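# Move mislabeled shelf cartons to the desk

## Task

On the wall shelf, each carton in the row should sit above the shelf label that shows its own part number. Take every carton that sits over a non-matching number and put it on the desk. Leave the correctly placed cartons exactly where they are, neither moved nor rotated. The robot must not tip over or finish leaning. Anything that stays in place only because the robot holds it is not counted. At the end, open the gripper and back away.

## Robot and tools

ROBOT. A Hello Robot Stretch 3 with one arm: a two-wheeled base (0.33 m long, 0.34 m wide), a lift that runs up a mast, and a telescoping arm that reaches out to the robot's RIGHT side, ending in a wrist (yaw, pitch, roll) and a two-finger gripper. The base cannot strafe, so to shift the gripper along the robot's forward direction you drive the base. Turns pivot about the point between the drive wheels, 0.05 m behind the front edge; with the arm in and wrist folded, a turn sweeps a 0.28 m radius circle, larger if the wrist is unfolded. For this task each finger pad grips with at most about 25 N.

FRAMES. Base frame: origin on the floor between the drive wheels, x forward, y left, z up. hand_pose is reported in it, at the point where closed fingertips meet. Odometry frame = base frame at the start. Heading is positive to the left, -3.142 to 3.142.

execute_actions(actions): a list run in order; an empty list just returns the current state and images. Each action is an object with "robot", "steps" (1 to 450 control steps, 30 per second, default 1) and optional "until". {"steps": n} alone waits. "robot" can be a single command, a list of up to 8 commands executed one after another (entries may be {"pause_s": s}, s at most 15), or {"stop": true}, which brakes everything and clears the queue.
- "base": exactly one key. {"translate_m": d} is a relative drive of d metres straight ahead (negative = backward), |d| at most 1. {"rotate_rad": d} is a relative turn in place, positive counter-clockwise (left), |d| at most 3.2. Both are measured from wherever the base is when that command begins.
- "joints": absolute targets by name; unnamed joints keep their current goals. lift_m 0 to 1.1 (arm height on mast, m); arm_m 0 to 0.52 (extension, m); wrist_yaw_rad -1.345 to 4.42 (0 along the arm, positive toward the front, 3.0 folded over the base); wrist_pitch_rad -1.57 to 0.451 (0 level, negative tips fingers down); wrist_roll_rad -2.911 to 2.911 (0 fingers side by side); gripper_m -0.089 to 0.179 (larger = wider; actual fingertip gap is 0.007 m less when nearly shut, 0.025 m less fully open, zero below 0.007); head_pan_rad -3.953 to 1.73 (0 ahead, positive left, -1.57 faces along the arm); head_tilt_rad -1.53 to 0.419 (negative looks down).
- "contact_limits": {"arm_m": effort %} from 1 to 100, the motor effort at which the arm halts with contact_stop; lower is gentler. Applies until arm_m's next command.
Base and joints in one command start simultaneously and keep going across later actions. A new command overrides goals it names right away and discards an older queue. Any invalid value rejects the whole call.
"until" ends an action early. {"robot": {"status": "ended"}} fires when nothing reports moving and no queue runs. Other fields use [op, value] with "=", "!=", "<", "<=", ">", ">=", e.g. "lift_m": [">", 0.3] or "base_status": ["!=", "moving"]. {"any": {"status": "ended"}} fires when any single motion or queue finishes.

zoom_image(camera, region): enlarges part of the latest image from "head_camera", "nav_camera" or "wrist_camera"; region [x0, y0, x1, y1] in pixels, top-left origin, at most 504 by 504.

finished_scene(scene): pass the current scene number to end it permanently; its result reports success. Let all motion settle first, since a final stop brakes anything still moving.

RESULTS. Each result is one snapshot plus one image per camera. base_status gives progress as (translate_m done of goal). joint_goals, joint_status per joint: moving, done, off_target, contact_stop, time_out, stopped, not_commanded, torque_fault. measured_speeds in units per second. refusals is a running count; queue is idle/running/done/dropped/stopped; queue_left counts pending commands. Lines starting "refused:", "dropped:" or "replaced:" explain rejected goals, abandoned queues or how an overridden motion ended. robot.on_its_own appears when the robot has changed a goal itself, a joint is slack or servo-off, an idle motor shows load, or base_tilt drifts 3 degrees or more. lidar_m: 12 distances in 30-degree sectors, starting straight ahead and going counter-clockwise (4th left, 7th behind, 10th right), at 0.17 m height. wrist_depth_mm and head_depth_mm: 7x7 grids of median depth in mm, "-" if invalid. motor_effort: % per joint, positive pushes toward larger values, bracket = peak since last result; readings carry sizable bias. base_tilt in degrees, forward and right positive.

GRIPPING. Close to a gripper_m below the object's width; smaller squeezes harder, but the stall guard may weaken an overtight grip so items slip. Release by opening at least 0.02 above where contact began. Neither reading nor done proves a grasp: check images.

SPEED. Full base speed (0.30 m/s, 1.9 rad/s) needs lift_m under 0.30, arm_m under 0.03 and wrist_yaw_rad over 2.54; otherwise 0.10 m/s and 0.63 rad/s. Less robot time is better.

CAUTIONS. Fold or unfold the wrist only with lift_m 0.32 to 0.95, wrist_pitch_rad -0.4 and roll near 0; once folded the lift may drop to 0.25. With yaw below -0.4 keep pitch at -0.5 or lower. Pushing into something rigid with the gripper above about 0.45 m can tip the robot, and repeated pushes after a contact_stop even more so. Don't drive while holding or pressing on fixed items; if the base snags, reverse your last move in small steps, free the gripper, and lower lift_m to about 0.2 if still tilted. A stalled arm or lift goes slack until re-commanded. Wrist servos overloaded for seconds shut off for 10 s (torque_fault). Avoid drops, knocking cartons, slamming and hard shoves.

Each tool is called after ">>>" as name(argument=value, ...) on one line, values as JSON.

## Session

>>> execute_actions(actions=[])

Scene clock: 0.00 s.
robot.base_odometry: x=+0.000 y=+0.000 heading=+0.000 (m, m, rad; robot's odometry frame)
robot.turned_by_wheels: +0.000 (rad since the last result)
robot.turned_by_imu: +0.000 (rad since the last result)
robot.base_tilt: forward=-2.1 right=+0.1 (deg)
robot.lidar_m: 1.41 1.42 1.64 2.05 2.48 2.67 2.00 1.95 2.61 2.30 2.31 1.60
robot.head_depth_mm: 1485 1475 1474 1459 1463 1446 1446 / 1467 1446 1444 1437 1423 1423 1419 / 1440 1437 1429 1416 1404 1395 1391 / 1403 1401 1385 1389 1387 1372 1370 / 1385 1388 1384 1374 1365 1359 1339 / 1359 1363 1352 1349 1345 1329 1329 / 1339 1343 1334 1319 1308 1310 1303
robot.base_status: not_commanded
robot.joint_positions: lift_m=+0.574 arm_m=-0.001 wrist_yaw_rad=+2.947 wrist_pitch_rad=-0.504 wrist_roll_rad=-0.009 gripper_m=+0.037 head_pan_rad=-0.007 head_tilt_rad=-0.015
robot.joint_goals: lift_m=+0.574 arm_m=-0.001 wrist_yaw_rad=+2.947 wrist_pitch_rad=-0.504 wrist_roll_rad=-0.009 gripper_m=+0.037 head_pan_rad=-0.007 head_tilt_rad=-0.015
robot.joint_status: lift_m=not_commanded arm_m=not_commanded wrist_yaw_rad=not_commanded wrist_pitch_rad=not_commanded wrist_roll_rad=not_commanded gripper_m=not_commanded head_pan_rad=not_commanded head_tilt_rad=not_commanded
robot.measured_speeds: translate_m=+0.000 rotate_rad=+0.000 lift_m=+0.000 arm_m=+0.000 wrist_yaw_rad=+0.000 wrist_pitch_rad=+0.000 wrist_roll_rad=+0.000 head_pan_rad=+0.000 head_tilt_rad=+0.000
robot: refusals=0 queue=idle queue_left=0
robot.motor_effort: left_wheel=+0 right_wheel=+0 lift_m=+29 arm_m=+0 wrist_yaw_rad=+0 wrist_pitch_rad=+3 wrist_roll_rad=+1 gripper_m=+0 head_pan_rad=+0 head_tilt_rad=+2 (%)
robot.hand_pose: x=+0.0200 y=+0.0650 z=+0.5679 quat_wxyz=(+0.242, +0.695, +0.110, +0.668) (m; robot's base frame)
robot.wrist_depth_mm: - - - - - - - / - - - - - - - / - - - - - - - / - - - - - - - / 891 823 - 883 882 904 845 / 763 754 - 753 737 733 749 / 673 651 645 674 652 666 647
pictures: head_camera (sideways: a quarter turn clockwise sets it upright), nav_camera (sideways: a quarter turn counterclockwise sets it upright), wrist_camera
Images, in order (width x height): head_camera 896x504, nav_camera 672x504, wrist_camera 644x364.

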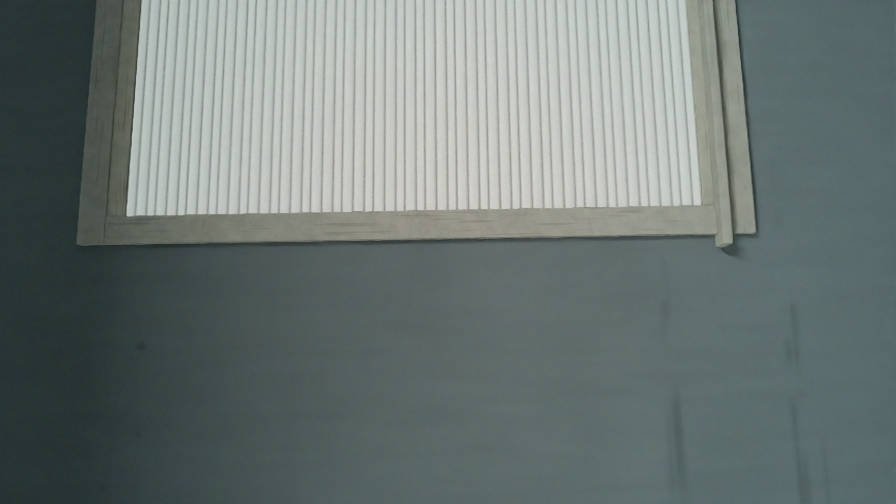

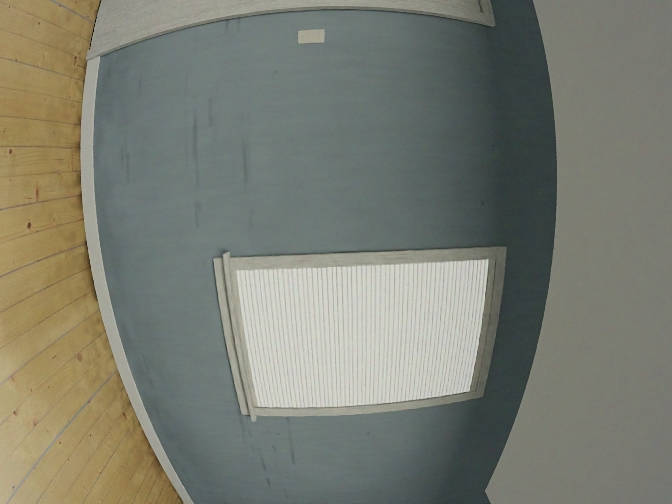

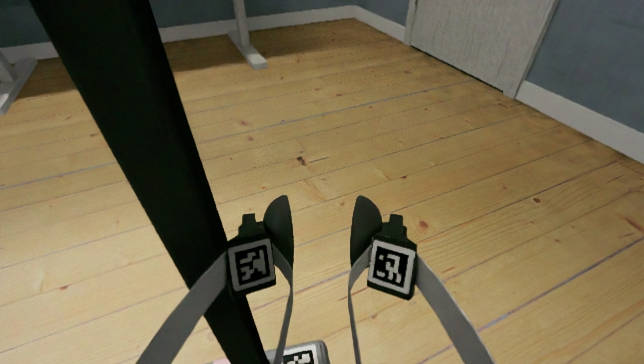

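>>> execute_actions(actions=[{"robot":{"joints":{"head_pan_rad":1.6,"head_tilt_rad":-0.3}},"steps":450,"until":{"robot":{"status":"ended"}}}])

>>> execute_actions(actions=[{"robot":{"joints":{"head_pan_rad":-3.0}},"steps":450,"until":{"robot":{"status":"ended"}}}])

>>> execute_actions(actions=[{"robot":{"joints":{"head_pan_rad":-1.6}},"steps":450,"until":{"robot":{"status":"ended"}}}])

Scene clock: 1.60 s.
robot.base_odometry: x=+0.000 y=+0.000 heading=+0.000 (m, m, rad; robot's odometry frame)
robot.turned_by_wheels: +0.000 (rad since the last result)
robot.turned_by_imu: +0.000 (rad since the last result)
robot.base_tilt: forward=-2.1 right=+0.1 (deg)
robot.lidar_m: 1.42 1.42 1.64 2.05 2.49 2.68 2.00 1.95 2.61 2.30 2.30 1.60
robot.head_depth_mm: 2344 2457 2569 2691 2779 2131 1660 / 2315 2412 2480 2656 2704 2175 1657 / 2265 2376 2486 2575 2677 2164 1666 / 2258 2325 2436 2364 2642 2167 1680 / 2236 2336 2408 2427 2627 2186 1676 / 2170 2254 2344 2427 2588 2187 1690 / 2140 2243 2326 2358 2584 2196 1703
robot.base_status: not_commanded
robot.joint_positions: lift_m=+0.574 arm_m=-0.001 wrist_yaw_rad=+2.947 wrist_pitch_rad=-0.504 wrist_roll_rad=-0.009 gripper_m=+0.037 head_pan_rad=+1.593 head_tilt_rad=-0.296
robot.joint_goals: lift_m=+0.574 arm_m=-0.001 wrist_yaw_rad=+2.947 wrist_pitch_rad=-0.504 wrist_roll_rad=-0.009 gripper_m=+0.037 head_pan_rad=+1.600 head_tilt_rad=-0.300
robot.joint_status: lift_m=not_commanded arm_m=not_commanded wrist_yaw_rad=not_commanded wrist_pitch_rad=not_commanded wrist_roll_rad=not_commanded gripper_m=not_commanded head_pan_rad=done head_tilt_rad=done
robot.measured_speeds: translate_m=+0.000 rotate_rad=+0.000 lift_m=+0.000 arm_m=+0.000 wrist_yaw_rad=+0.000 wrist_pitch_rad=+0.000 wrist_roll_rad=+0.000 head_pan_rad=+0.000 head_tilt_rad=+0.000
robot: refusals=0 queue=done queue_left=0
robot.motor_effort: left_wheel=+0(0) right_wheel=+0(0) lift_m=+30(30) arm_m=+0(0) wrist_yaw_rad=+0(0) wrist_pitch_rad=+3(4) wrist_roll_rad=+0(0) gripper_m=+0(0) head_pan_rad=+5(54) head_tilt_rad=-2(31) (%)
robot.hand_pose: x=+0.0200 y=+0.0650 z=+0.5679 quat_wxyz=(+0.242, +0.695, +0.110, +0.668) (m; robot's base frame)
robot.wrist_depth_mm: - - - - - - - / - - - - - - - / - - - - - - - / - - - - - - - / 877 881 - 862 890 871 865 / 753 746 - 740 750 753 735 / 652 651 674 663 653 647 646
pictures: head_camera (sideways: a quarter turn clockwise sets it upright), nav_camera (sideways: a quarter turn counterclockwise sets it upright), wrist_camera
Images, in order (width x height): head_camera 896x504, nav_camera 672x504, wrist_camera 644x364.

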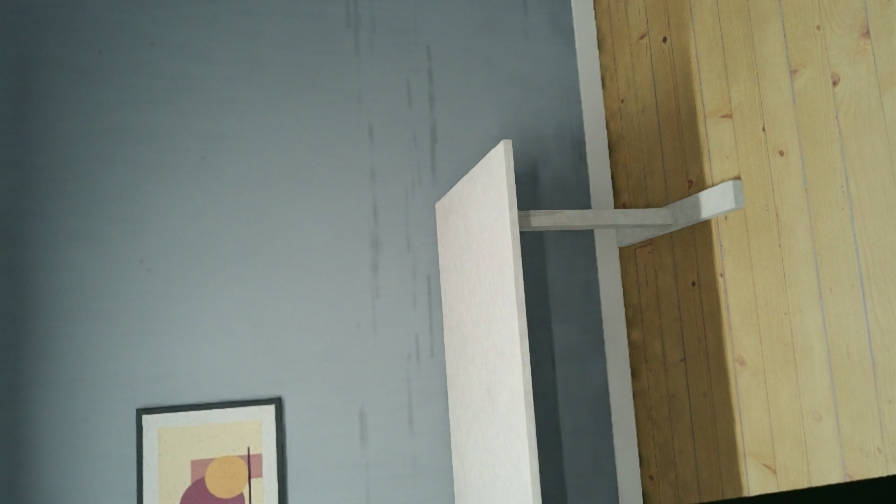

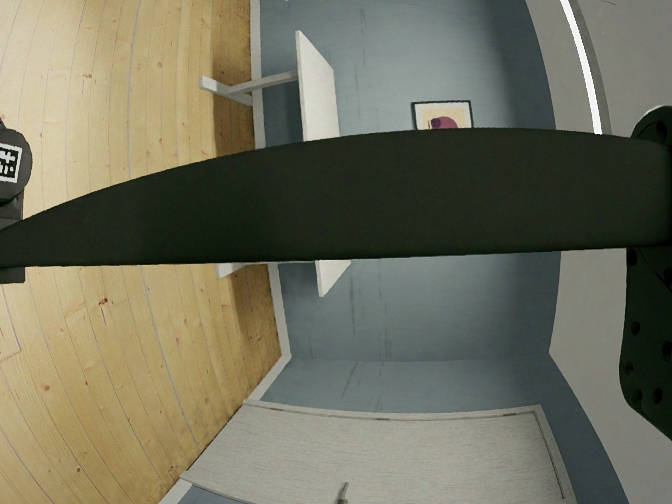

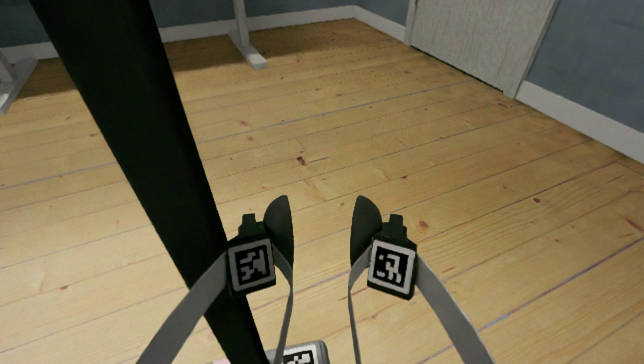

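Scene clock: 4.43 s.
robot.base_odometry: x=+0.000 y=+0.000 heading=+0.000 (m, m, rad; robot's odometry frame)
robot.turned_by_wheels: +0.000 (rad since the last result)
robot.turned_by_imu: -0.001 (rad since the last result)
robot.base_tilt: forward=-2.2 right=+0.1 (deg)
robot.lidar_m: 1.42 1.42 1.64 2.05 2.49 2.68 2.01 1.95 2.61 2.30 2.31 1.60
robot.head_depth_mm: 2120 2217 2317 2434 2563 2148 1646 / 2104 2197 2319 2405 2413 2174 1654 / 2119 2208 2301 2365 2408 2193 1671 / 2122 2199 2303 2373 2282 2179 1692 / 2100 2164 2306 2367 2423 2167 1682 / 2107 2194 2281 2384 2460 2182 1689 / 2098 2181 2281 2395 2259 2171 1686
robot.base_status: not_commanded
robot.joint_positions: lift_m=+0.574 arm_m=-0.001 wrist_yaw_rad=+2.947 wrist_pitch_rad=-0.504 wrist_roll_rad=-0.009 gripper_m=+0.037 head_pan_rad=-2.993 head_tilt_rad=-0.296
robot.joint_goals: lift_m=+0.574 arm_m=-0.001 wrist_yaw_rad=+2.947 wrist_pitch_rad=-0.504 wrist_roll_rad=-0.009 gripper_m=+0.037 head_pan_rad=-3.000 head_tilt_rad=-0.300
robot.joint_status: lift_m=not_commanded arm_m=not_commanded wrist_yaw_rad=not_commanded wrist_pitch_rad=not_commanded wrist_roll_rad=not_commanded gripper_m=not_commanded head_pan_rad=done head_tilt_rad=done
robot.measured_speeds: translate_m=+0.000 rotate_rad=+0.000 lift_m=+0.000 arm_m=+0.000 wrist_yaw_rad=+0.000 wrist_pitch_rad=+0.000 wrist_roll_rad=+0.000 head_pan_rad=+0.000 head_tilt_rad=+0.000
robot: refusals=0 queue=done queue_left=0
robot.motor_effort: left_wheel=+0(0) right_wheel=+0(0) lift_m=+29(29) arm_m=+0(0) wrist_yaw_rad=+0(0) wrist_pitch_rad=+4(4) wrist_roll_rad=+1(1) gripper_m=+0(0) head_pan_rad=-5(55) head_tilt_rad=-2(3) (%)
robot.hand_pose: x=+0.0200 y=+0.0650 z=+0.5679 quat_wxyz=(+0.242, +0.695, +0.110, +0.668) (m; robot's base frame)
robot.wrist_depth_mm: - - - - - - - / - - - - - - - / - - - - - - - / - - - - - - - / 880 893 - 863 880 848 863 / 769 738 - 731 731 749 754 / 657 652 649 683 670 655 646
pictures: head_camera (sideways: a quarter turn clockwise sets it upright), nav_camera (sideways: a quarter turn counterclockwise sets it upright), wrist_camera
Images, in order (width x height): head_camera 896x504, nav_camera 672x504, wrist_camera 644x364.

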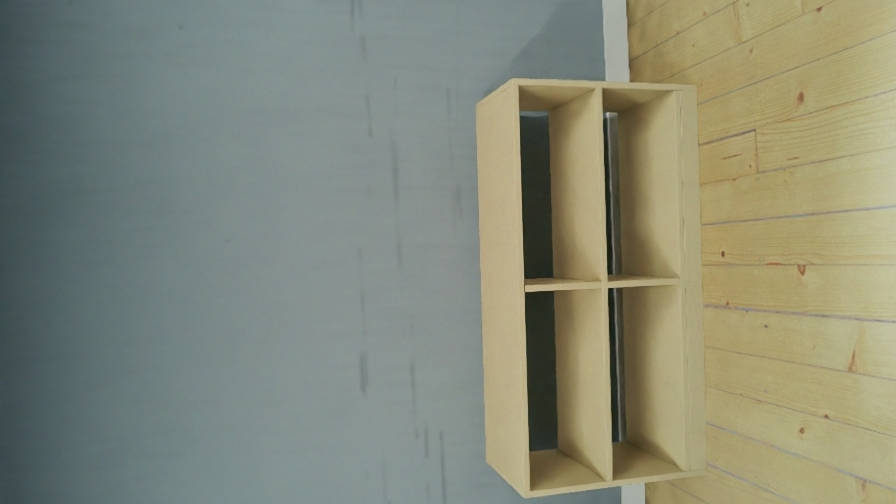

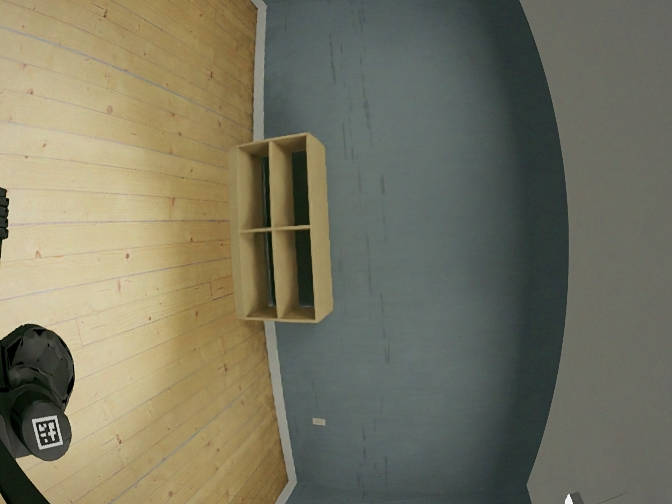

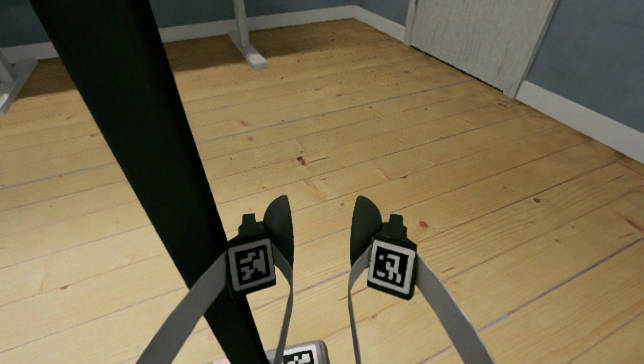

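Scene clock: 5.73 s.
robot.base_odometry: x=+0.000 y=+0.000 heading=+0.000 (m, m, rad; robot's odometry frame)
robot.turned_by_wheels: +0.000 (rad since the last result)
robot.turned_by_imu: +0.000 (rad since the last result)
robot.base_tilt: forward=-2.2 right=+0.1 (deg)
robot.lidar_m: 1.42 1.42 1.64 2.05 2.49 2.67 2.01 1.96 2.61 2.30 2.31 1.60
robot.head_depth_mm: 2248 2323 2431 2573 2675 2143 1648 / 2183 2269 2396 2448 2609 2172 1655 / 2147 2246 2359 2195 2548 2174 1663 / 2093 2197 2283 2151 2537 2174 1674 / 2054 2154 2220 2169 2439 2193 1676 / 2026 2083 2204 2243 2395 2203 1684 / 1978 2053 2156 2244 2359 2217 1688
robot.base_status: not_commanded
robot.joint_positions: lift_m=+0.574 arm_m=-0.001 wrist_yaw_rad=+2.947 wrist_pitch_rad=-0.504 wrist_roll_rad=-0.009 gripper_m=+0.037 head_pan_rad=-1.607 head_tilt_rad=-0.296
robot.joint_goals: lift_m=+0.574 arm_m=-0.001 wrist_yaw_rad=+2.947 wrist_pitch_rad=-0.504 wrist_roll_rad=-0.009 gripper_m=+0.037 head_pan_rad=-1.600 head_tilt_rad=-0.300
robot.joint_status: lift_m=not_commanded arm_m=not_commanded wrist_yaw_rad=not_commanded wrist_pitch_rad=not_commanded wrist_roll_rad=not_commanded gripper_m=not_commanded head_pan_rad=done head_tilt_rad=done
robot.measured_speeds: translate_m=+0.000 rotate_rad=+0.000 lift_m=+0.000 arm_m=+0.000 wrist_yaw_rad=+0.000 wrist_pitch_rad=+0.000 wrist_roll_rad=+0.000 head_pan_rad=+0.000 head_tilt_rad=+0.000
robot: refusals=0 queue=done queue_left=0
robot.motor_effort: left_wheel=+0(0) right_wheel=+0(0) lift_m=+29(30) arm_m=+0(0) wrist_yaw_rad=+0(0) wrist_pitch_rad=+4(4) wrist_roll_rad=+1(1) gripper_m=-1(0) head_pan_rad=+5(54) head_tilt_rad=-2(3) (%)
robot.hand_pose: x=+0.0200 y=+0.0650 z=+0.5679 quat_wxyz=(+0.242, +0.695, +0.110, +0.668) (m; robot's base frame)
robot.wrist_depth_mm: - - - - - - - / - - - - - - - / - - - - - - - / - - - - - - - / 859 867 - 870 855 863 844 / 734 730 - 764 727 755 735 / 672 653 669 669 659 664 641
pictures: head_camera (sideways: a quarter turn clockwise sets it upright), nav_camera (sideways: a quarter turn counterclockwise sets it upright), wrist_camera
Images, in order (width x height): head_camera 896x504, nav_camera 672x504, wrist_camera 644x364.

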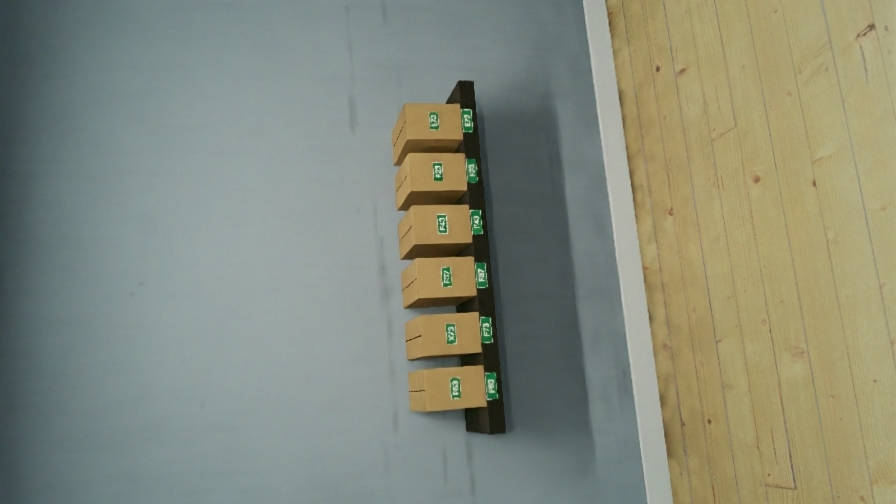

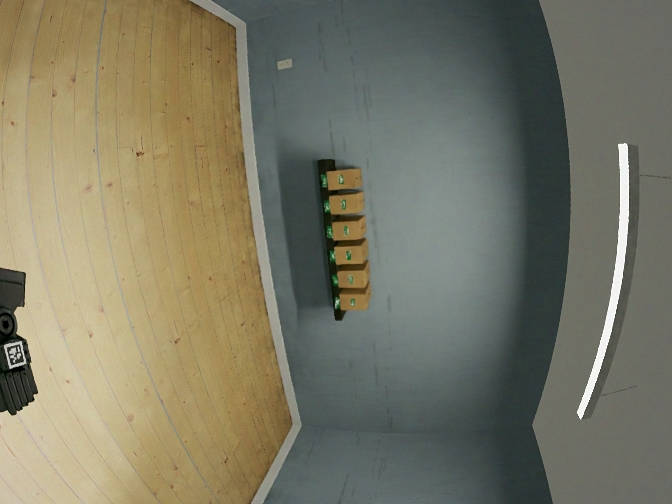

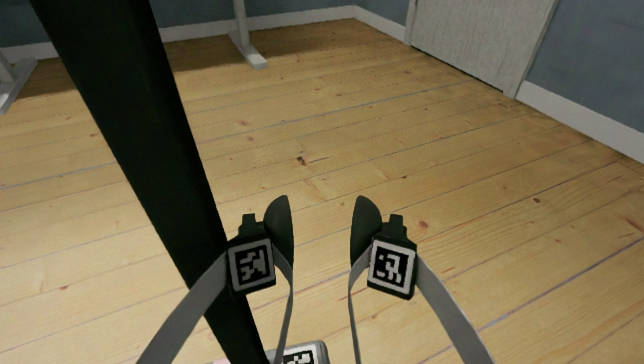

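>>> execute_actions(actions=[{"robot":[{"joints":{"lift_m":0.26}},{"base":{"rotate_rad":-1.6}},{"base":{"translate_m":1.0}},{"base":{"translate_m":0.43}},{"base":{"rotate_rad":1.85}},{"joints":{"lift_m":0.7,"wrist_pitch_rad":-0.4,"head_tilt_rad":-0.5,"head_pan_rad":-1.57}}],"steps":450,"until":{"robot":{"status":"ended"}}},{"steps":300,"until":{"robot":{"status":"ended"}}}])

Scene clock: 27.17 s.
robot.base_odometry: x=-0.042 y=-1.429 heading=+0.250 (m, m, rad; robot's odometry frame)
robot.turned_by_wheels: +0.250 (rad since the last result)
robot.turned_by_imu: +0.246 (rad since the last result)
robot.base_tilt: forward=-2.1 right=+0.0 (deg)
robot.lidar_m: 1.75 1.83 2.56 3.46 2.50 1.78 2.03 1.26 0.94 0.91 0.95 1.33
robot.head_depth_mm: 745 802 866 907 739 793 1274 / 749 807 871 925 766 824 1287 / 753 809 879 921 751 810 1291 / 758 817 882 942 844 846 1298 / 762 819 893 935 761 824 1303 / 768 829 896 952 795 840 1326 / 771 831 903 959 775 843 1338
robot.base_status: done (rotate_rad +1.8499 of +1.8500)
robot.joint_positions: lift_m=+0.700 arm_m=-0.001 wrist_yaw_rad=+2.947 wrist_pitch_rad=-0.417 wrist_roll_rad=-0.009 gripper_m=+0.037 head_pan_rad=-1.577 head_tilt_rad=-0.494
robot.joint_goals: lift_m=+0.700 arm_m=-0.001 wrist_yaw_rad=+2.947 wrist_pitch_rad=-0.400 wrist_roll_rad=-0.009 gripper_m=+0.037 head_pan_rad=-1.570 head_tilt_rad=-0.500
robot.joint_status: lift_m=done arm_m=not_commanded wrist_yaw_rad=not_commanded wrist_pitch_rad=done wrist_roll_rad=not_commanded gripper_m=not_commanded head_pan_rad=done head_tilt_rad=done
robot.measured_speeds: translate_m=+0.000 rotate_rad=+0.000 lift_m=+0.000 arm_m=+0.000 wrist_yaw_rad=+0.000 wrist_pitch_rad=+0.000 wrist_roll_rad=+0.000 head_pan_rad=+0.000 head_tilt_rad=+0.000
robot: refusals=0 queue=done queue_left=0
robot.motor_effort: left_wheel=-2(11) right_wheel=+3(8) lift_m=+32(34) arm_m=+0(0) wrist_yaw_rad=+0(0) wrist_pitch_rad=+5(4) wrist_roll_rad=+0(1) gripper_m=+0(0) head_pan_rad=+5(12) head_tilt_rad=-4(26) (%)
robot.hand_pose: x=+0.0223 y=+0.0765 z=+0.7126 quat_wxyz=(+0.213, +0.699, +0.080, +0.678) (m; robot's base frame)
robot.wrist_depth_mm: - - - - - - - / - - - - - - - / - - - - - - - / - - - - - - - / - - - - - - - / 954 947 - 922 875 904 932 / 821 801 833 811 801 796 790
pictures: head_camera (sideways: a quarter turn clockwise sets it upright), nav_camera (sideways: a quarter turn counterclockwise sets it upright), wrist_camera
Images, in order (width x height): head_camera 896x504, nav_camera 672x504, wrist_camera 644x364.

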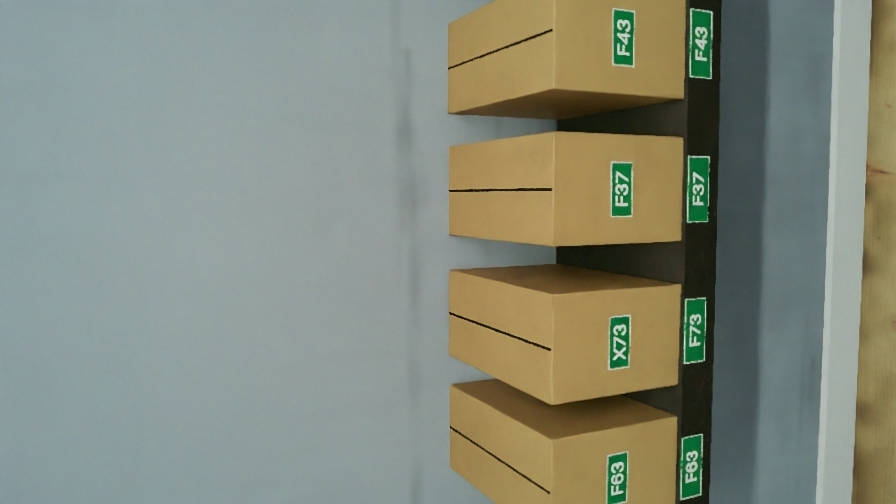

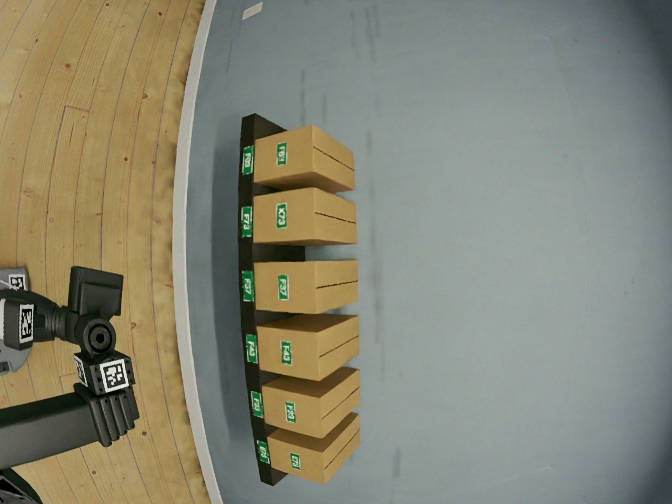

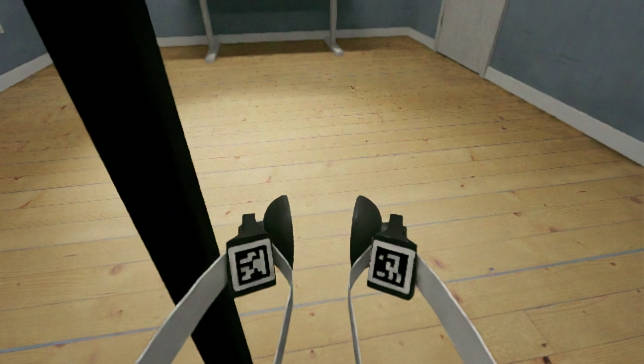

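>>> execute_actions(actions=[{"robot":[{"base":{"rotate_rad":-0.04},"joints":{"wrist_yaw_rad":0,"head_pan_rad":-2.0,"gripper_m":0.16}},{"joints":{"wrist_pitch_rad":0}}],"steps":450,"until":{"robot":{"status":"ended"}}}])

Scene clock: 31.87 s.
robot.base_odometry: x=-0.042 y=-1.429 heading=+0.210 (m, m, rad; robot's odometry frame)
robot.turned_by_wheels: -0.040 (rad since the last result)
robot.turned_by_imu: -0.041 (rad since the last result)
robot.base_tilt: forward=-2.1 right=+0.1 (deg)
robot.lidar_m: 1.74 1.81 2.45 3.46 2.50 1.78 2.03 1.30 0.95 0.91 0.94 1.28
robot.head_depth_mm: 927 998 1089 1171 962 1506 1372 / 884 961 1047 940 910 1405 1383 / 855 919 993 975 840 1315 1389 / 819 881 951 962 835 1250 1330 / 795 847 912 964 769 829 1302 / 766 815 878 927 810 803 1236 / 739 786 843 893 720 754 1172
robot.base_status: done (rotate_rad -0.0399 of -0.0400)
robot.joint_positions: lift_m=+0.700 arm_m=-0.001 wrist_yaw_rad=+0.002 wrist_pitch_rad=-0.021 wrist_roll_rad=-0.009 gripper_m=+0.160 head_pan_rad=-1.993 head_tilt_rad=-0.494
robot.joint_goals: lift_m=+0.700 arm_m=-0.001 wrist_yaw_rad=+0.000 wrist_pitch_rad=+0.000 wrist_roll_rad=-0.009 gripper_m=+0.160 head_pan_rad=-2.000 head_tilt_rad=-0.500
robot.joint_status: lift_m=done arm_m=not_commanded wrist_yaw_rad=done wrist_pitch_rad=done wrist_roll_rad=not_commanded gripper_m=done head_pan_rad=done head_tilt_rad=done
robot.measured_speeds: translate_m=+0.000 rotate_rad=+0.000 lift_m=+0.000 arm_m=+0.000 wrist_yaw_rad=+0.000 wrist_pitch_rad=+0.000 wrist_roll_rad=+0.000 head_pan_rad=+0.000 head_tilt_rad=+0.000
robot: refusals=0 queue=done queue_left=0
robot.motor_effort: left_wheel=+2(3) right_wheel=-2(2) lift_m=+33(33) arm_m=+0(0) wrist_yaw_rad=-1(1) wrist_pitch_rad=+6(6) wrist_roll_rad=+1(1) gripper_m=+0(100) head_pan_rad=-5(44) head_tilt_rad=-3(4) (%)
robot.hand_pose: x=-0.0210 y=-0.3994 z=+0.8090 quat_wxyz=(+0.711, +0.008, -0.704, -0.007) (m; robot's base frame)
robot.wrist_depth_mm: 593 593 597 604 595 600 603 / 603 621 619 621 613 617 627 / 395 400 404 408 398 410 416 / 409 415 415 419 421 423 420 / 423 424 426 434 430 435 435 / 745 734 720 744 738 739 737 / 758 765 773 743 778 764 793
pictures: head_camera (sideways: a quarter turn clockwise sets it upright), nav_camera (sideways: a quarter turn counterclockwise sets it upright), wrist_camera
Images, in order (width x height): head_camera 896x504, nav_camera 672x504, wrist_camera 644x364.

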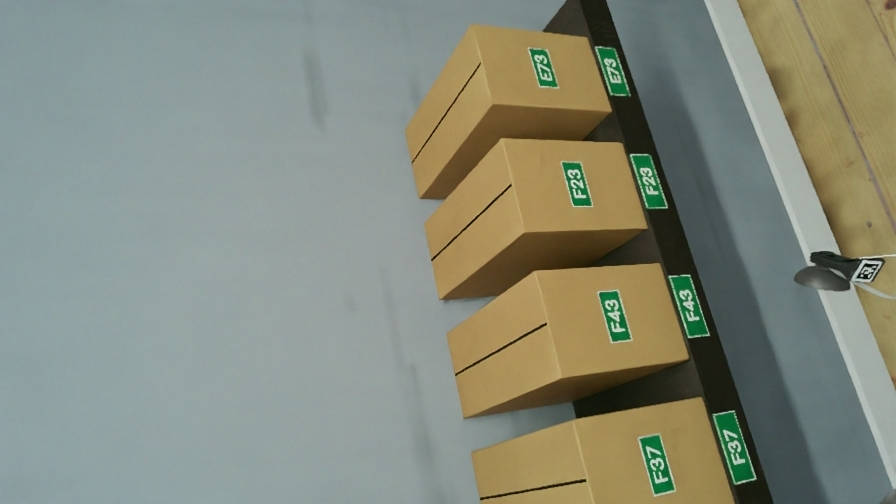

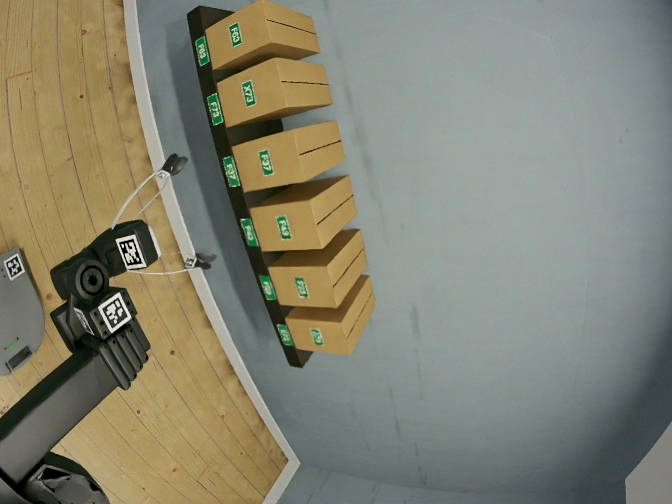

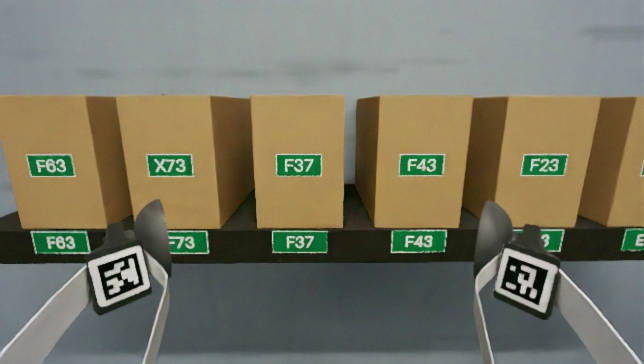

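>>> execute_actions(actions=[{"robot":[{"base":{"rotate_rad":-0.04}},{"base":{"translate_m":0.22},"joints":{"arm_m":0.2,"head_pan_rad":-1.6,"head_tilt_rad":-0.7}}],"steps":450,"until":{"robot":{"status":"ended"}}}])

Scene clock: 36.90 s.
robot.base_odometry: x=+0.175 y=-1.392 heading=+0.170 (m, m, rad; robot's odometry frame)
robot.turned_by_wheels: -0.040 (rad since the last result)
robot.turned_by_imu: -0.041 (rad since the last result)
robot.base_tilt: forward=-2.1 right=+0.1 (deg)
robot.lidar_m: 1.52 1.56 2.07 3.51 3.40 1.99 2.25 1.35 0.94 0.90 0.92 1.22
robot.head_depth_mm: 764 849 900 764 1245 - - / 759 847 876 794 857 - 1232 / 758 841 900 769 - - 1229 / 754 836 896 766 1248 1415 1239 / 752 834 898 759 1233 1391 1242 / 751 827 900 766 855 1394 1253 / 744 826 925 1046 1213 1396 1255
robot.base_status: done (translate_m +0.2200 of +0.2200)
robot.joint_positions: lift_m=+0.700 arm_m=+0.200 wrist_yaw_rad=+0.000 wrist_pitch_rad=-0.020 wrist_roll_rad=-0.009 gripper_m=+0.160 head_pan_rad=-1.607 head_tilt_rad=-0.691
robot.joint_goals: lift_m=+0.700 arm_m=+0.200 wrist_yaw_rad=+0.000 wrist_pitch_rad=+0.000 wrist_roll_rad=-0.009 gripper_m=+0.160 head_pan_rad=-1.600 head_tilt_rad=-0.700
robot.joint_status: lift_m=done arm_m=done wrist_yaw_rad=done wrist_pitch_rad=done wrist_roll_rad=not_commanded gripper_m=done head_pan_rad=done head_tilt_rad=done
robot.measured_speeds: translate_m=+0.000 rotate_rad=+0.000 lift_m=+0.000 arm_m=+0.000 wrist_yaw_rad=+0.000 wrist_pitch_rad=+0.000 wrist_roll_rad=+0.000 head_pan_rad=+0.000 head_tilt_rad=+0.000
robot: refusals=0 queue=done queue_left=0
robot.motor_effort: left_wheel=+2(7) right_wheel=-1(5) lift_m=+33(33) arm_m=+3(6) wrist_yaw_rad=+0(2) wrist_pitch_rad=+6(6) wrist_roll_rad=+1(0) gripper_m=+0(0) head_pan_rad=+4(41) head_tilt_rad=-6(28) (%)
robot.hand_pose: x=-0.0214 y=-0.6004 z=+0.8093 quat_wxyz=(+0.711, +0.007, -0.704, -0.007) (m; robot's base frame)
robot.wrist_depth_mm: 391 399 404 410 418 416 429 / 402 409 414 420 425 432 440 / 185 188 193 193 237 202 201 / 193 194 202 202 242 209 211 / 199 201 212 209 262 217 223 / 207 216 220 219 261 226 233 / 215 219 226 225 230 234 238
pictures: head_camera (sideways: a quarter turn clockwise sets it upright), nav_camera (sideways: a quarter turn counterclockwise sets it upright), wrist_camera
Images, in order (width x height): head_camera 896x504, nav_camera 672x504, wrist_camera 644x364.

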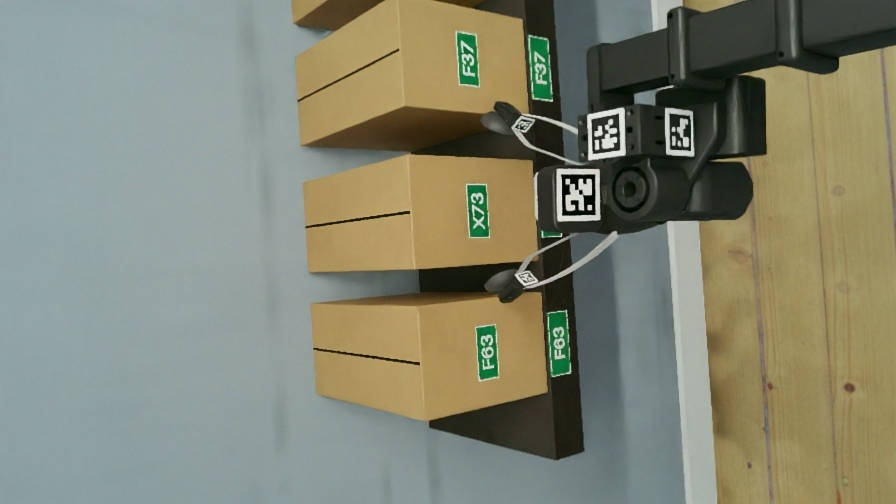

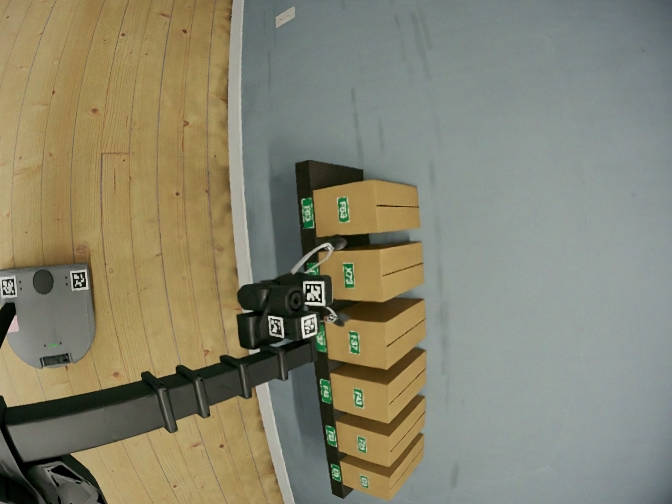

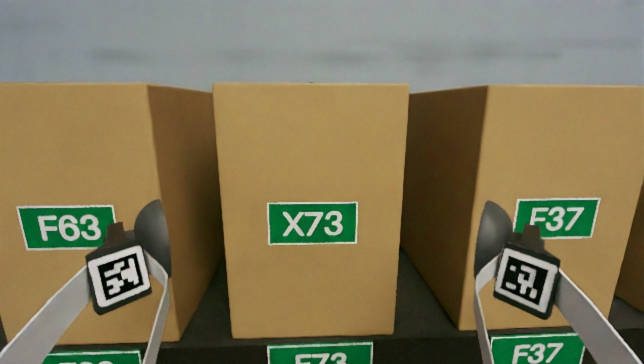

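>>> execute_actions(actions=[{"robot":[{"joints":{"gripper_m":0.128,"wrist_yaw_rad":-0.05,"arm_m":0.17}},{"base":{"translate_m":0.018}},{"joints":{"arm_m":0.2}}],"steps":450,"until":{"robot":{"status":"ended"}}}])

Scene clock: 41.23 s.
robot.base_odometry: x=+0.193 y=-1.389 heading=+0.170 (m, m, rad; robot's odometry frame)
robot.turned_by_wheels: +0.000 (rad since the last result)
robot.turned_by_imu: -0.001 (rad since the last result)
robot.base_tilt: forward=-2.1 right=+0.1 (deg)
robot.lidar_m: 1.51 1.55 2.05 3.47 3.42 2.00 2.27 1.34 0.94 0.90 0.92 1.22
robot.head_depth_mm: 760 849 906 767 1249 - - / 761 848 900 819 854 - 1232 / 757 843 894 752 - - 1230 / 754 835 904 797 1241 1408 1243 / 750 830 888 756 855 1399 1247 / 746 827 914 788 868 1398 1244 / 741 825 921 1047 1215 1392 1253
robot.base_status: done (translate_m +0.0180 of +0.0180)
robot.joint_positions: lift_m=+0.700 arm_m=+0.200 wrist_yaw_rad=-0.049 wrist_pitch_rad=-0.020 wrist_roll_rad=-0.009 gripper_m=+0.128 head_pan_rad=-1.607 head_tilt_rad=-0.691
robot.joint_goals: lift_m=+0.700 arm_m=+0.200 wrist_yaw_rad=-0.050 wrist_pitch_rad=+0.000 wrist_roll_rad=-0.009 gripper_m=+0.128 head_pan_rad=-1.600 head_tilt_rad=-0.700
robot.joint_status: lift_m=done arm_m=done wrist_yaw_rad=done wrist_pitch_rad=done wrist_roll_rad=not_commanded gripper_m=done head_pan_rad=done head_tilt_rad=done
robot.measured_speeds: translate_m=+0.000 rotate_rad=+0.000 lift_m=+0.000 arm_m=+0.000 wrist_yaw_rad=+0.000 wrist_pitch_rad=+0.000 wrist_roll_rad=+0.000 head_pan_rad=+0.000 head_tilt_rad=+0.000
robot: refusals=0 queue=done queue_left=0
robot.motor_effort: left_wheel=+2(8) right_wheel=-2(3) lift_m=+33(34) arm_m=+3(7) wrist_yaw_rad=-1(5) wrist_pitch_rad=+5(5) wrist_roll_rad=+0(1) gripper_m=-1(99) head_pan_rad=+5(5) head_tilt_rad=-6(5) (%)
robot.hand_pose: x=-0.0339 y=-0.6001 z=+0.8093 quat_wxyz=(+0.710, -0.010, -0.704, -0.025) (m; robot's base frame)
robot.wrist_depth_mm: 388 391 401 410 431 432 453 / 393 393 416 420 436 440 460 / 178 183 193 194 242 209 215 / 185 190 200 202 246 216 223 / 193 196 207 209 218 226 233 / 199 207 240 219 265 236 246 / 208 214 223 229 235 240 253
pictures: head_camera (sideways: a quarter turn clockwise sets it upright), nav_camera (sideways: a quarter turn counterclockwise sets it upright), wrist_camera
Images, in order (width x height): head_camera 896x504, nav_camera 672x504, wrist_camera 644x364.

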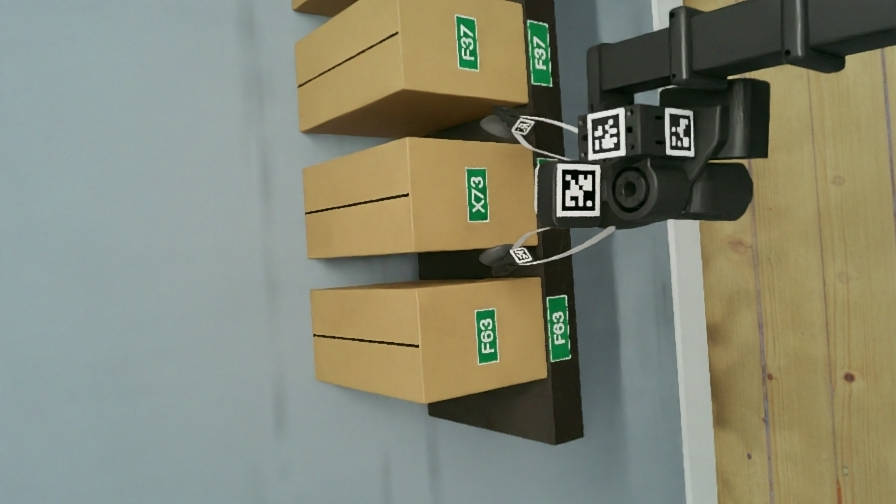

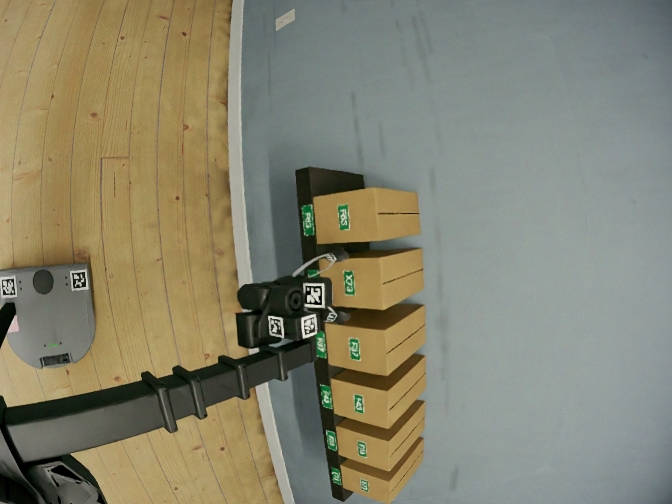

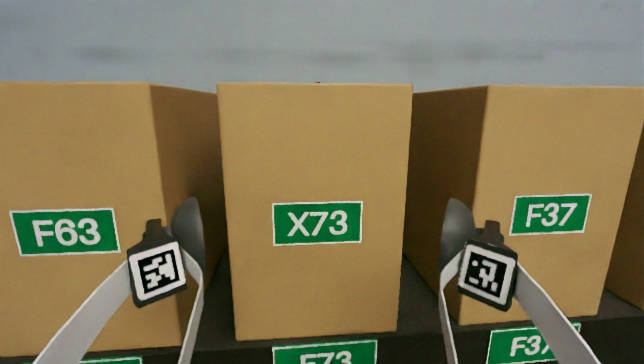

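>>> execute_actions(actions=[{"robot":[{"joints":{"arm_m":0.17}},{"joints":{"wrist_yaw_rad":0.07},"base":{"translate_m":-0.022}},{"joints":{"arm_m":0.2}}],"steps":450,"until":{"robot":{"status":"ended"}}}])

Scene clock: 45.23 s.
robot.base_odometry: x=+0.171 y=-1.393 heading=+0.170 (m, m, rad; robot's odometry frame)
robot.turned_by_wheels: +0.000 (rad since the last result)
robot.turned_by_imu: -0.001 (rad since the last result)
robot.base_tilt: forward=-2.2 right=+0.1 (deg)
robot.lidar_m: 1.53 1.57 2.07 3.53 3.37 1.98 2.24 1.34 0.95 0.90 0.92 1.22
robot.head_depth_mm: 762 852 910 763 1253 - - / 763 846 877 790 851 - 1229 / 758 843 914 763 834 - 1235 / 752 841 893 766 1239 1408 1247 / 751 829 898 760 1237 1397 1242 / 745 829 900 767 855 1388 1250 / 745 826 924 1034 1216 1392 1256
robot.base_status: done (translate_m -0.0220 of -0.0220)
robot.joint_positions: lift_m=+0.700 arm_m=+0.200 wrist_yaw_rad=+0.069 wrist_pitch_rad=-0.020 wrist_roll_rad=-0.009 gripper_m=+0.128 head_pan_rad=-1.607 head_tilt_rad=-0.691
robot.joint_goals: lift_m=+0.700 arm_m=+0.200 wrist_yaw_rad=+0.070 wrist_pitch_rad=+0.000 wrist_roll_rad=-0.009 gripper_m=+0.128 head_pan_rad=-1.600 head_tilt_rad=-0.700
robot.joint_status: lift_m=done arm_m=done wrist_yaw_rad=done wrist_pitch_rad=done wrist_roll_rad=not_commanded gripper_m=done head_pan_rad=done head_tilt_rad=done
robot.measured_speeds: translate_m=+0.000 rotate_rad=+0.000 lift_m=+0.000 arm_m=+0.000 wrist_yaw_rad=+0.000 wrist_pitch_rad=+0.000 wrist_roll_rad=+0.000 head_pan_rad=+0.000 head_tilt_rad=+0.000
robot: refusals=0 queue=done queue_left=0
robot.motor_effort: left_wheel=+2(4) right_wheel=-2(5) lift_m=+34(33) arm_m=+3(8) wrist_yaw_rad=+1(2) wrist_pitch_rad=+5(5) wrist_roll_rad=+0(1) gripper_m=-1(1) head_pan_rad=+5(6) head_tilt_rad=-5(6) (%)
robot.hand_pose: x=-0.0038 y=-0.5998 z=+0.8093 quat_wxyz=(+0.710, +0.032, -0.703, +0.017) (m; robot's base frame)
robot.wrist_depth_mm: 418 416 408 412 409 404 399 / 421 422 427 420 422 419 415 / 195 196 226 193 192 204 190 / 203 203 225 203 202 203 197 / 213 209 255 208 209 207 206 / 224 222 228 220 219 216 216 / 229 228 228 225 228 225 224
pictures: head_camera (sideways: a quarter turn clockwise sets it upright), nav_camera (sideways: a quarter turn counterclockwise sets it upright), wrist_camera
Images, in order (width x height): head_camera 896x504, nav_camera 672x504, wrist_camera 644x364.

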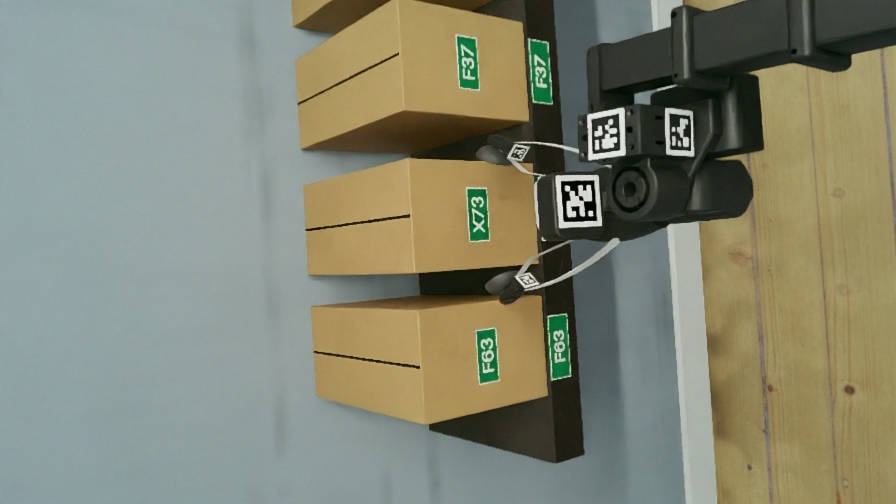

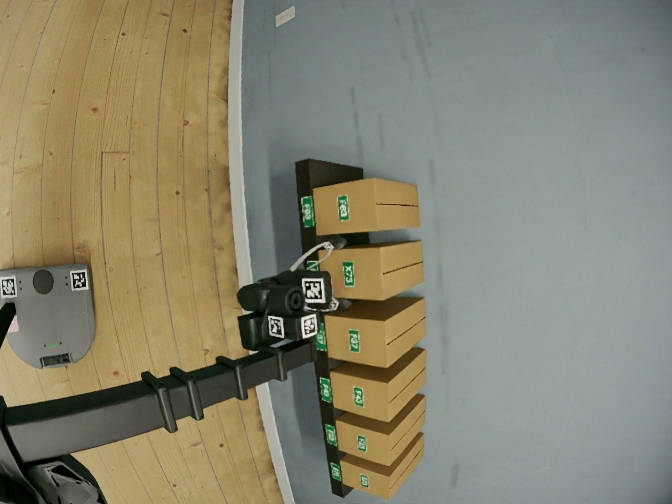

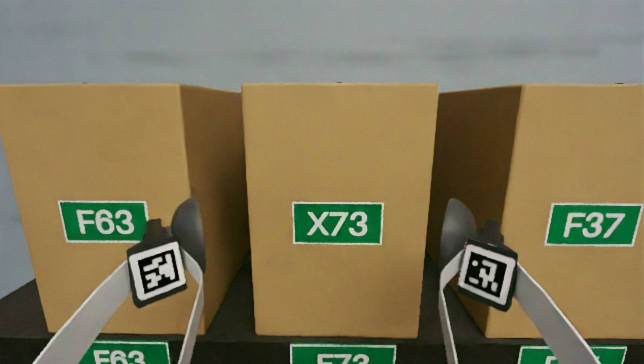

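Back 8 mm, then insert.

>>> execute_actions(actions=[{"robot":[{"base":{"translate_m":-0.008}},{"joints":{"arm_m":0.29},"contact_limits":{"arm_m":12}}],"steps":450,"until":{"robot":{"status":"ended"}}}])

Scene clock: 48.93 s.
robot.base_odometry: x=+0.163 y=-1.394 heading=+0.170 (m, m, rad; robot's odometry frame)
robot.turned_by_wheels: +0.000 (rad since the last result)
robot.turned_by_imu: -0.001 (rad since the last result)
robot.base_tilt: forward=-2.2 right=+0.0 (deg)
robot.lidar_m: 1.53 1.57 2.08 3.48 3.36 1.98 2.24 1.34 0.95 0.90 0.92 1.22
robot.head_depth_mm: 764 850 906 783 1238 - - / 765 848 878 762 - 1401 1222 / 759 847 916 762 - 1402 1235 / 755 838 898 760 1266 1403 1243 / 753 834 903 777 1238 1399 1254 / 750 831 899 757 852 1388 1253 / 747 825 926 1029 1215 1400 1255
robot.base_status: done (translate_m -0.0080 of -0.0080)
robot.joint_positions: lift_m=+0.700 arm_m=+0.289 wrist_yaw_rad=+0.066 wrist_pitch_rad=-0.027 wrist_roll_rad=-0.009 gripper_m=+0.128 head_pan_rad=-1.607 head_tilt_rad=-0.692
robot.joint_goals: lift_m=+0.700 arm_m=+0.290 wrist_yaw_rad=+0.070 wrist_pitch_rad=+0.000 wrist_roll_rad=-0.009 gripper_m=+0.128 head_pan_rad=-1.600 head_tilt_rad=-0.700
robot.joint_status: lift_m=done arm_m=done wrist_yaw_rad=done wrist_pitch_rad=done wrist_roll_rad=not_commanded gripper_m=done head_pan_rad=done head_tilt_rad=done
robot.measured_speeds: translate_m=+0.000 rotate_rad=+0.000 lift_m=+0.000 arm_m=+0.000 wrist_yaw_rad=+0.000 wrist_pitch_rad=+0.000 wrist_roll_rad=+0.000 head_pan_rad=+0.000 head_tilt_rad=+0.000
robot: refusals=0 queue=done queue_left=0
robot.motor_effort: left_wheel=+0(5) right_wheel=+1(6) lift_m=+33(34) arm_m=+8(4) wrist_yaw_rad=+5(6) wrist_pitch_rad=+8(8) wrist_roll_rad=+1(1) gripper_m=-20(20) head_pan_rad=+4(5) head_tilt_rad=-5(5) (%)
robot.contact_limits: arm_m 12 (drawing in: default 18, maximum 29; extending or still: default 25, maximum 41)
robot.hand_pose: x=-0.0046 y=-0.6890 z=+0.8075 quat_wxyz=(+0.710, +0.033, -0.703, +0.014) (m; robot's base frame)
robot.wrist_depth_mm: 331 331 332 330 330 326 327 / 132 157 108 107 107 157 125 / 125 147 111 111 111 157 119 / 125 158 116 116 116 156 118 / 125 145 122 121 120 148 118 / 125 182 126 126 126 - 121 / - 170 133 133 132 173 125
pictures: head_camera (sideways: a quarter turn clockwise sets it upright), nav_camera (sideways: a quarter turn counterclockwise sets it upright), wrist_camera
Images, in order (width x height): head_camera 896x504, nav_camera 672x504, wrist_camera 644x364.

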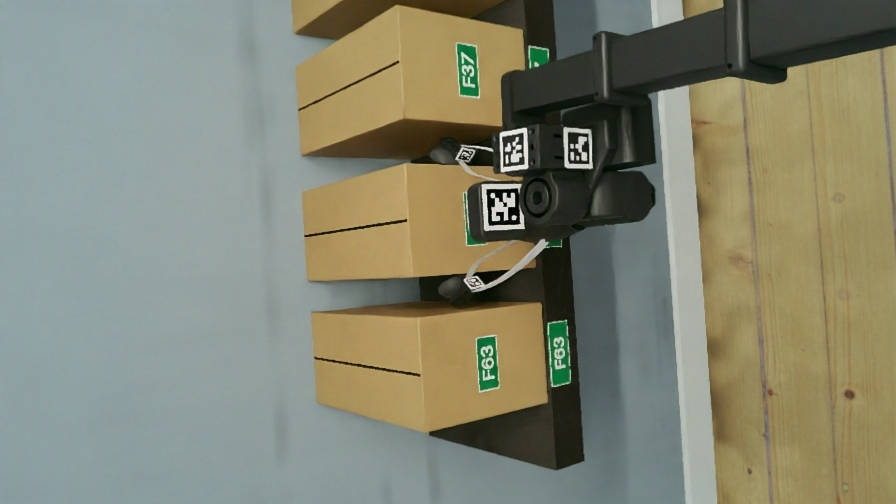

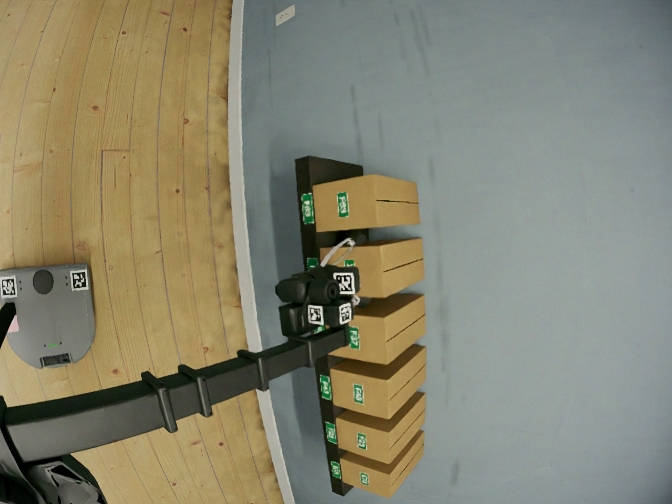

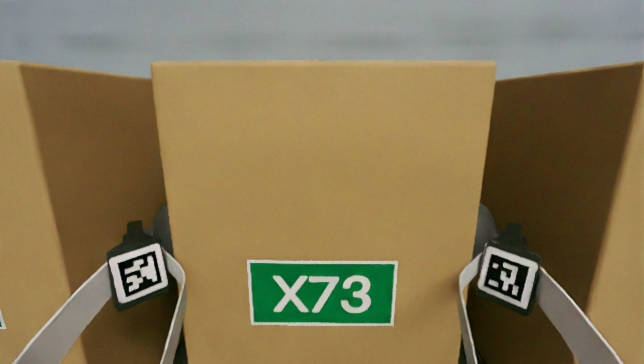

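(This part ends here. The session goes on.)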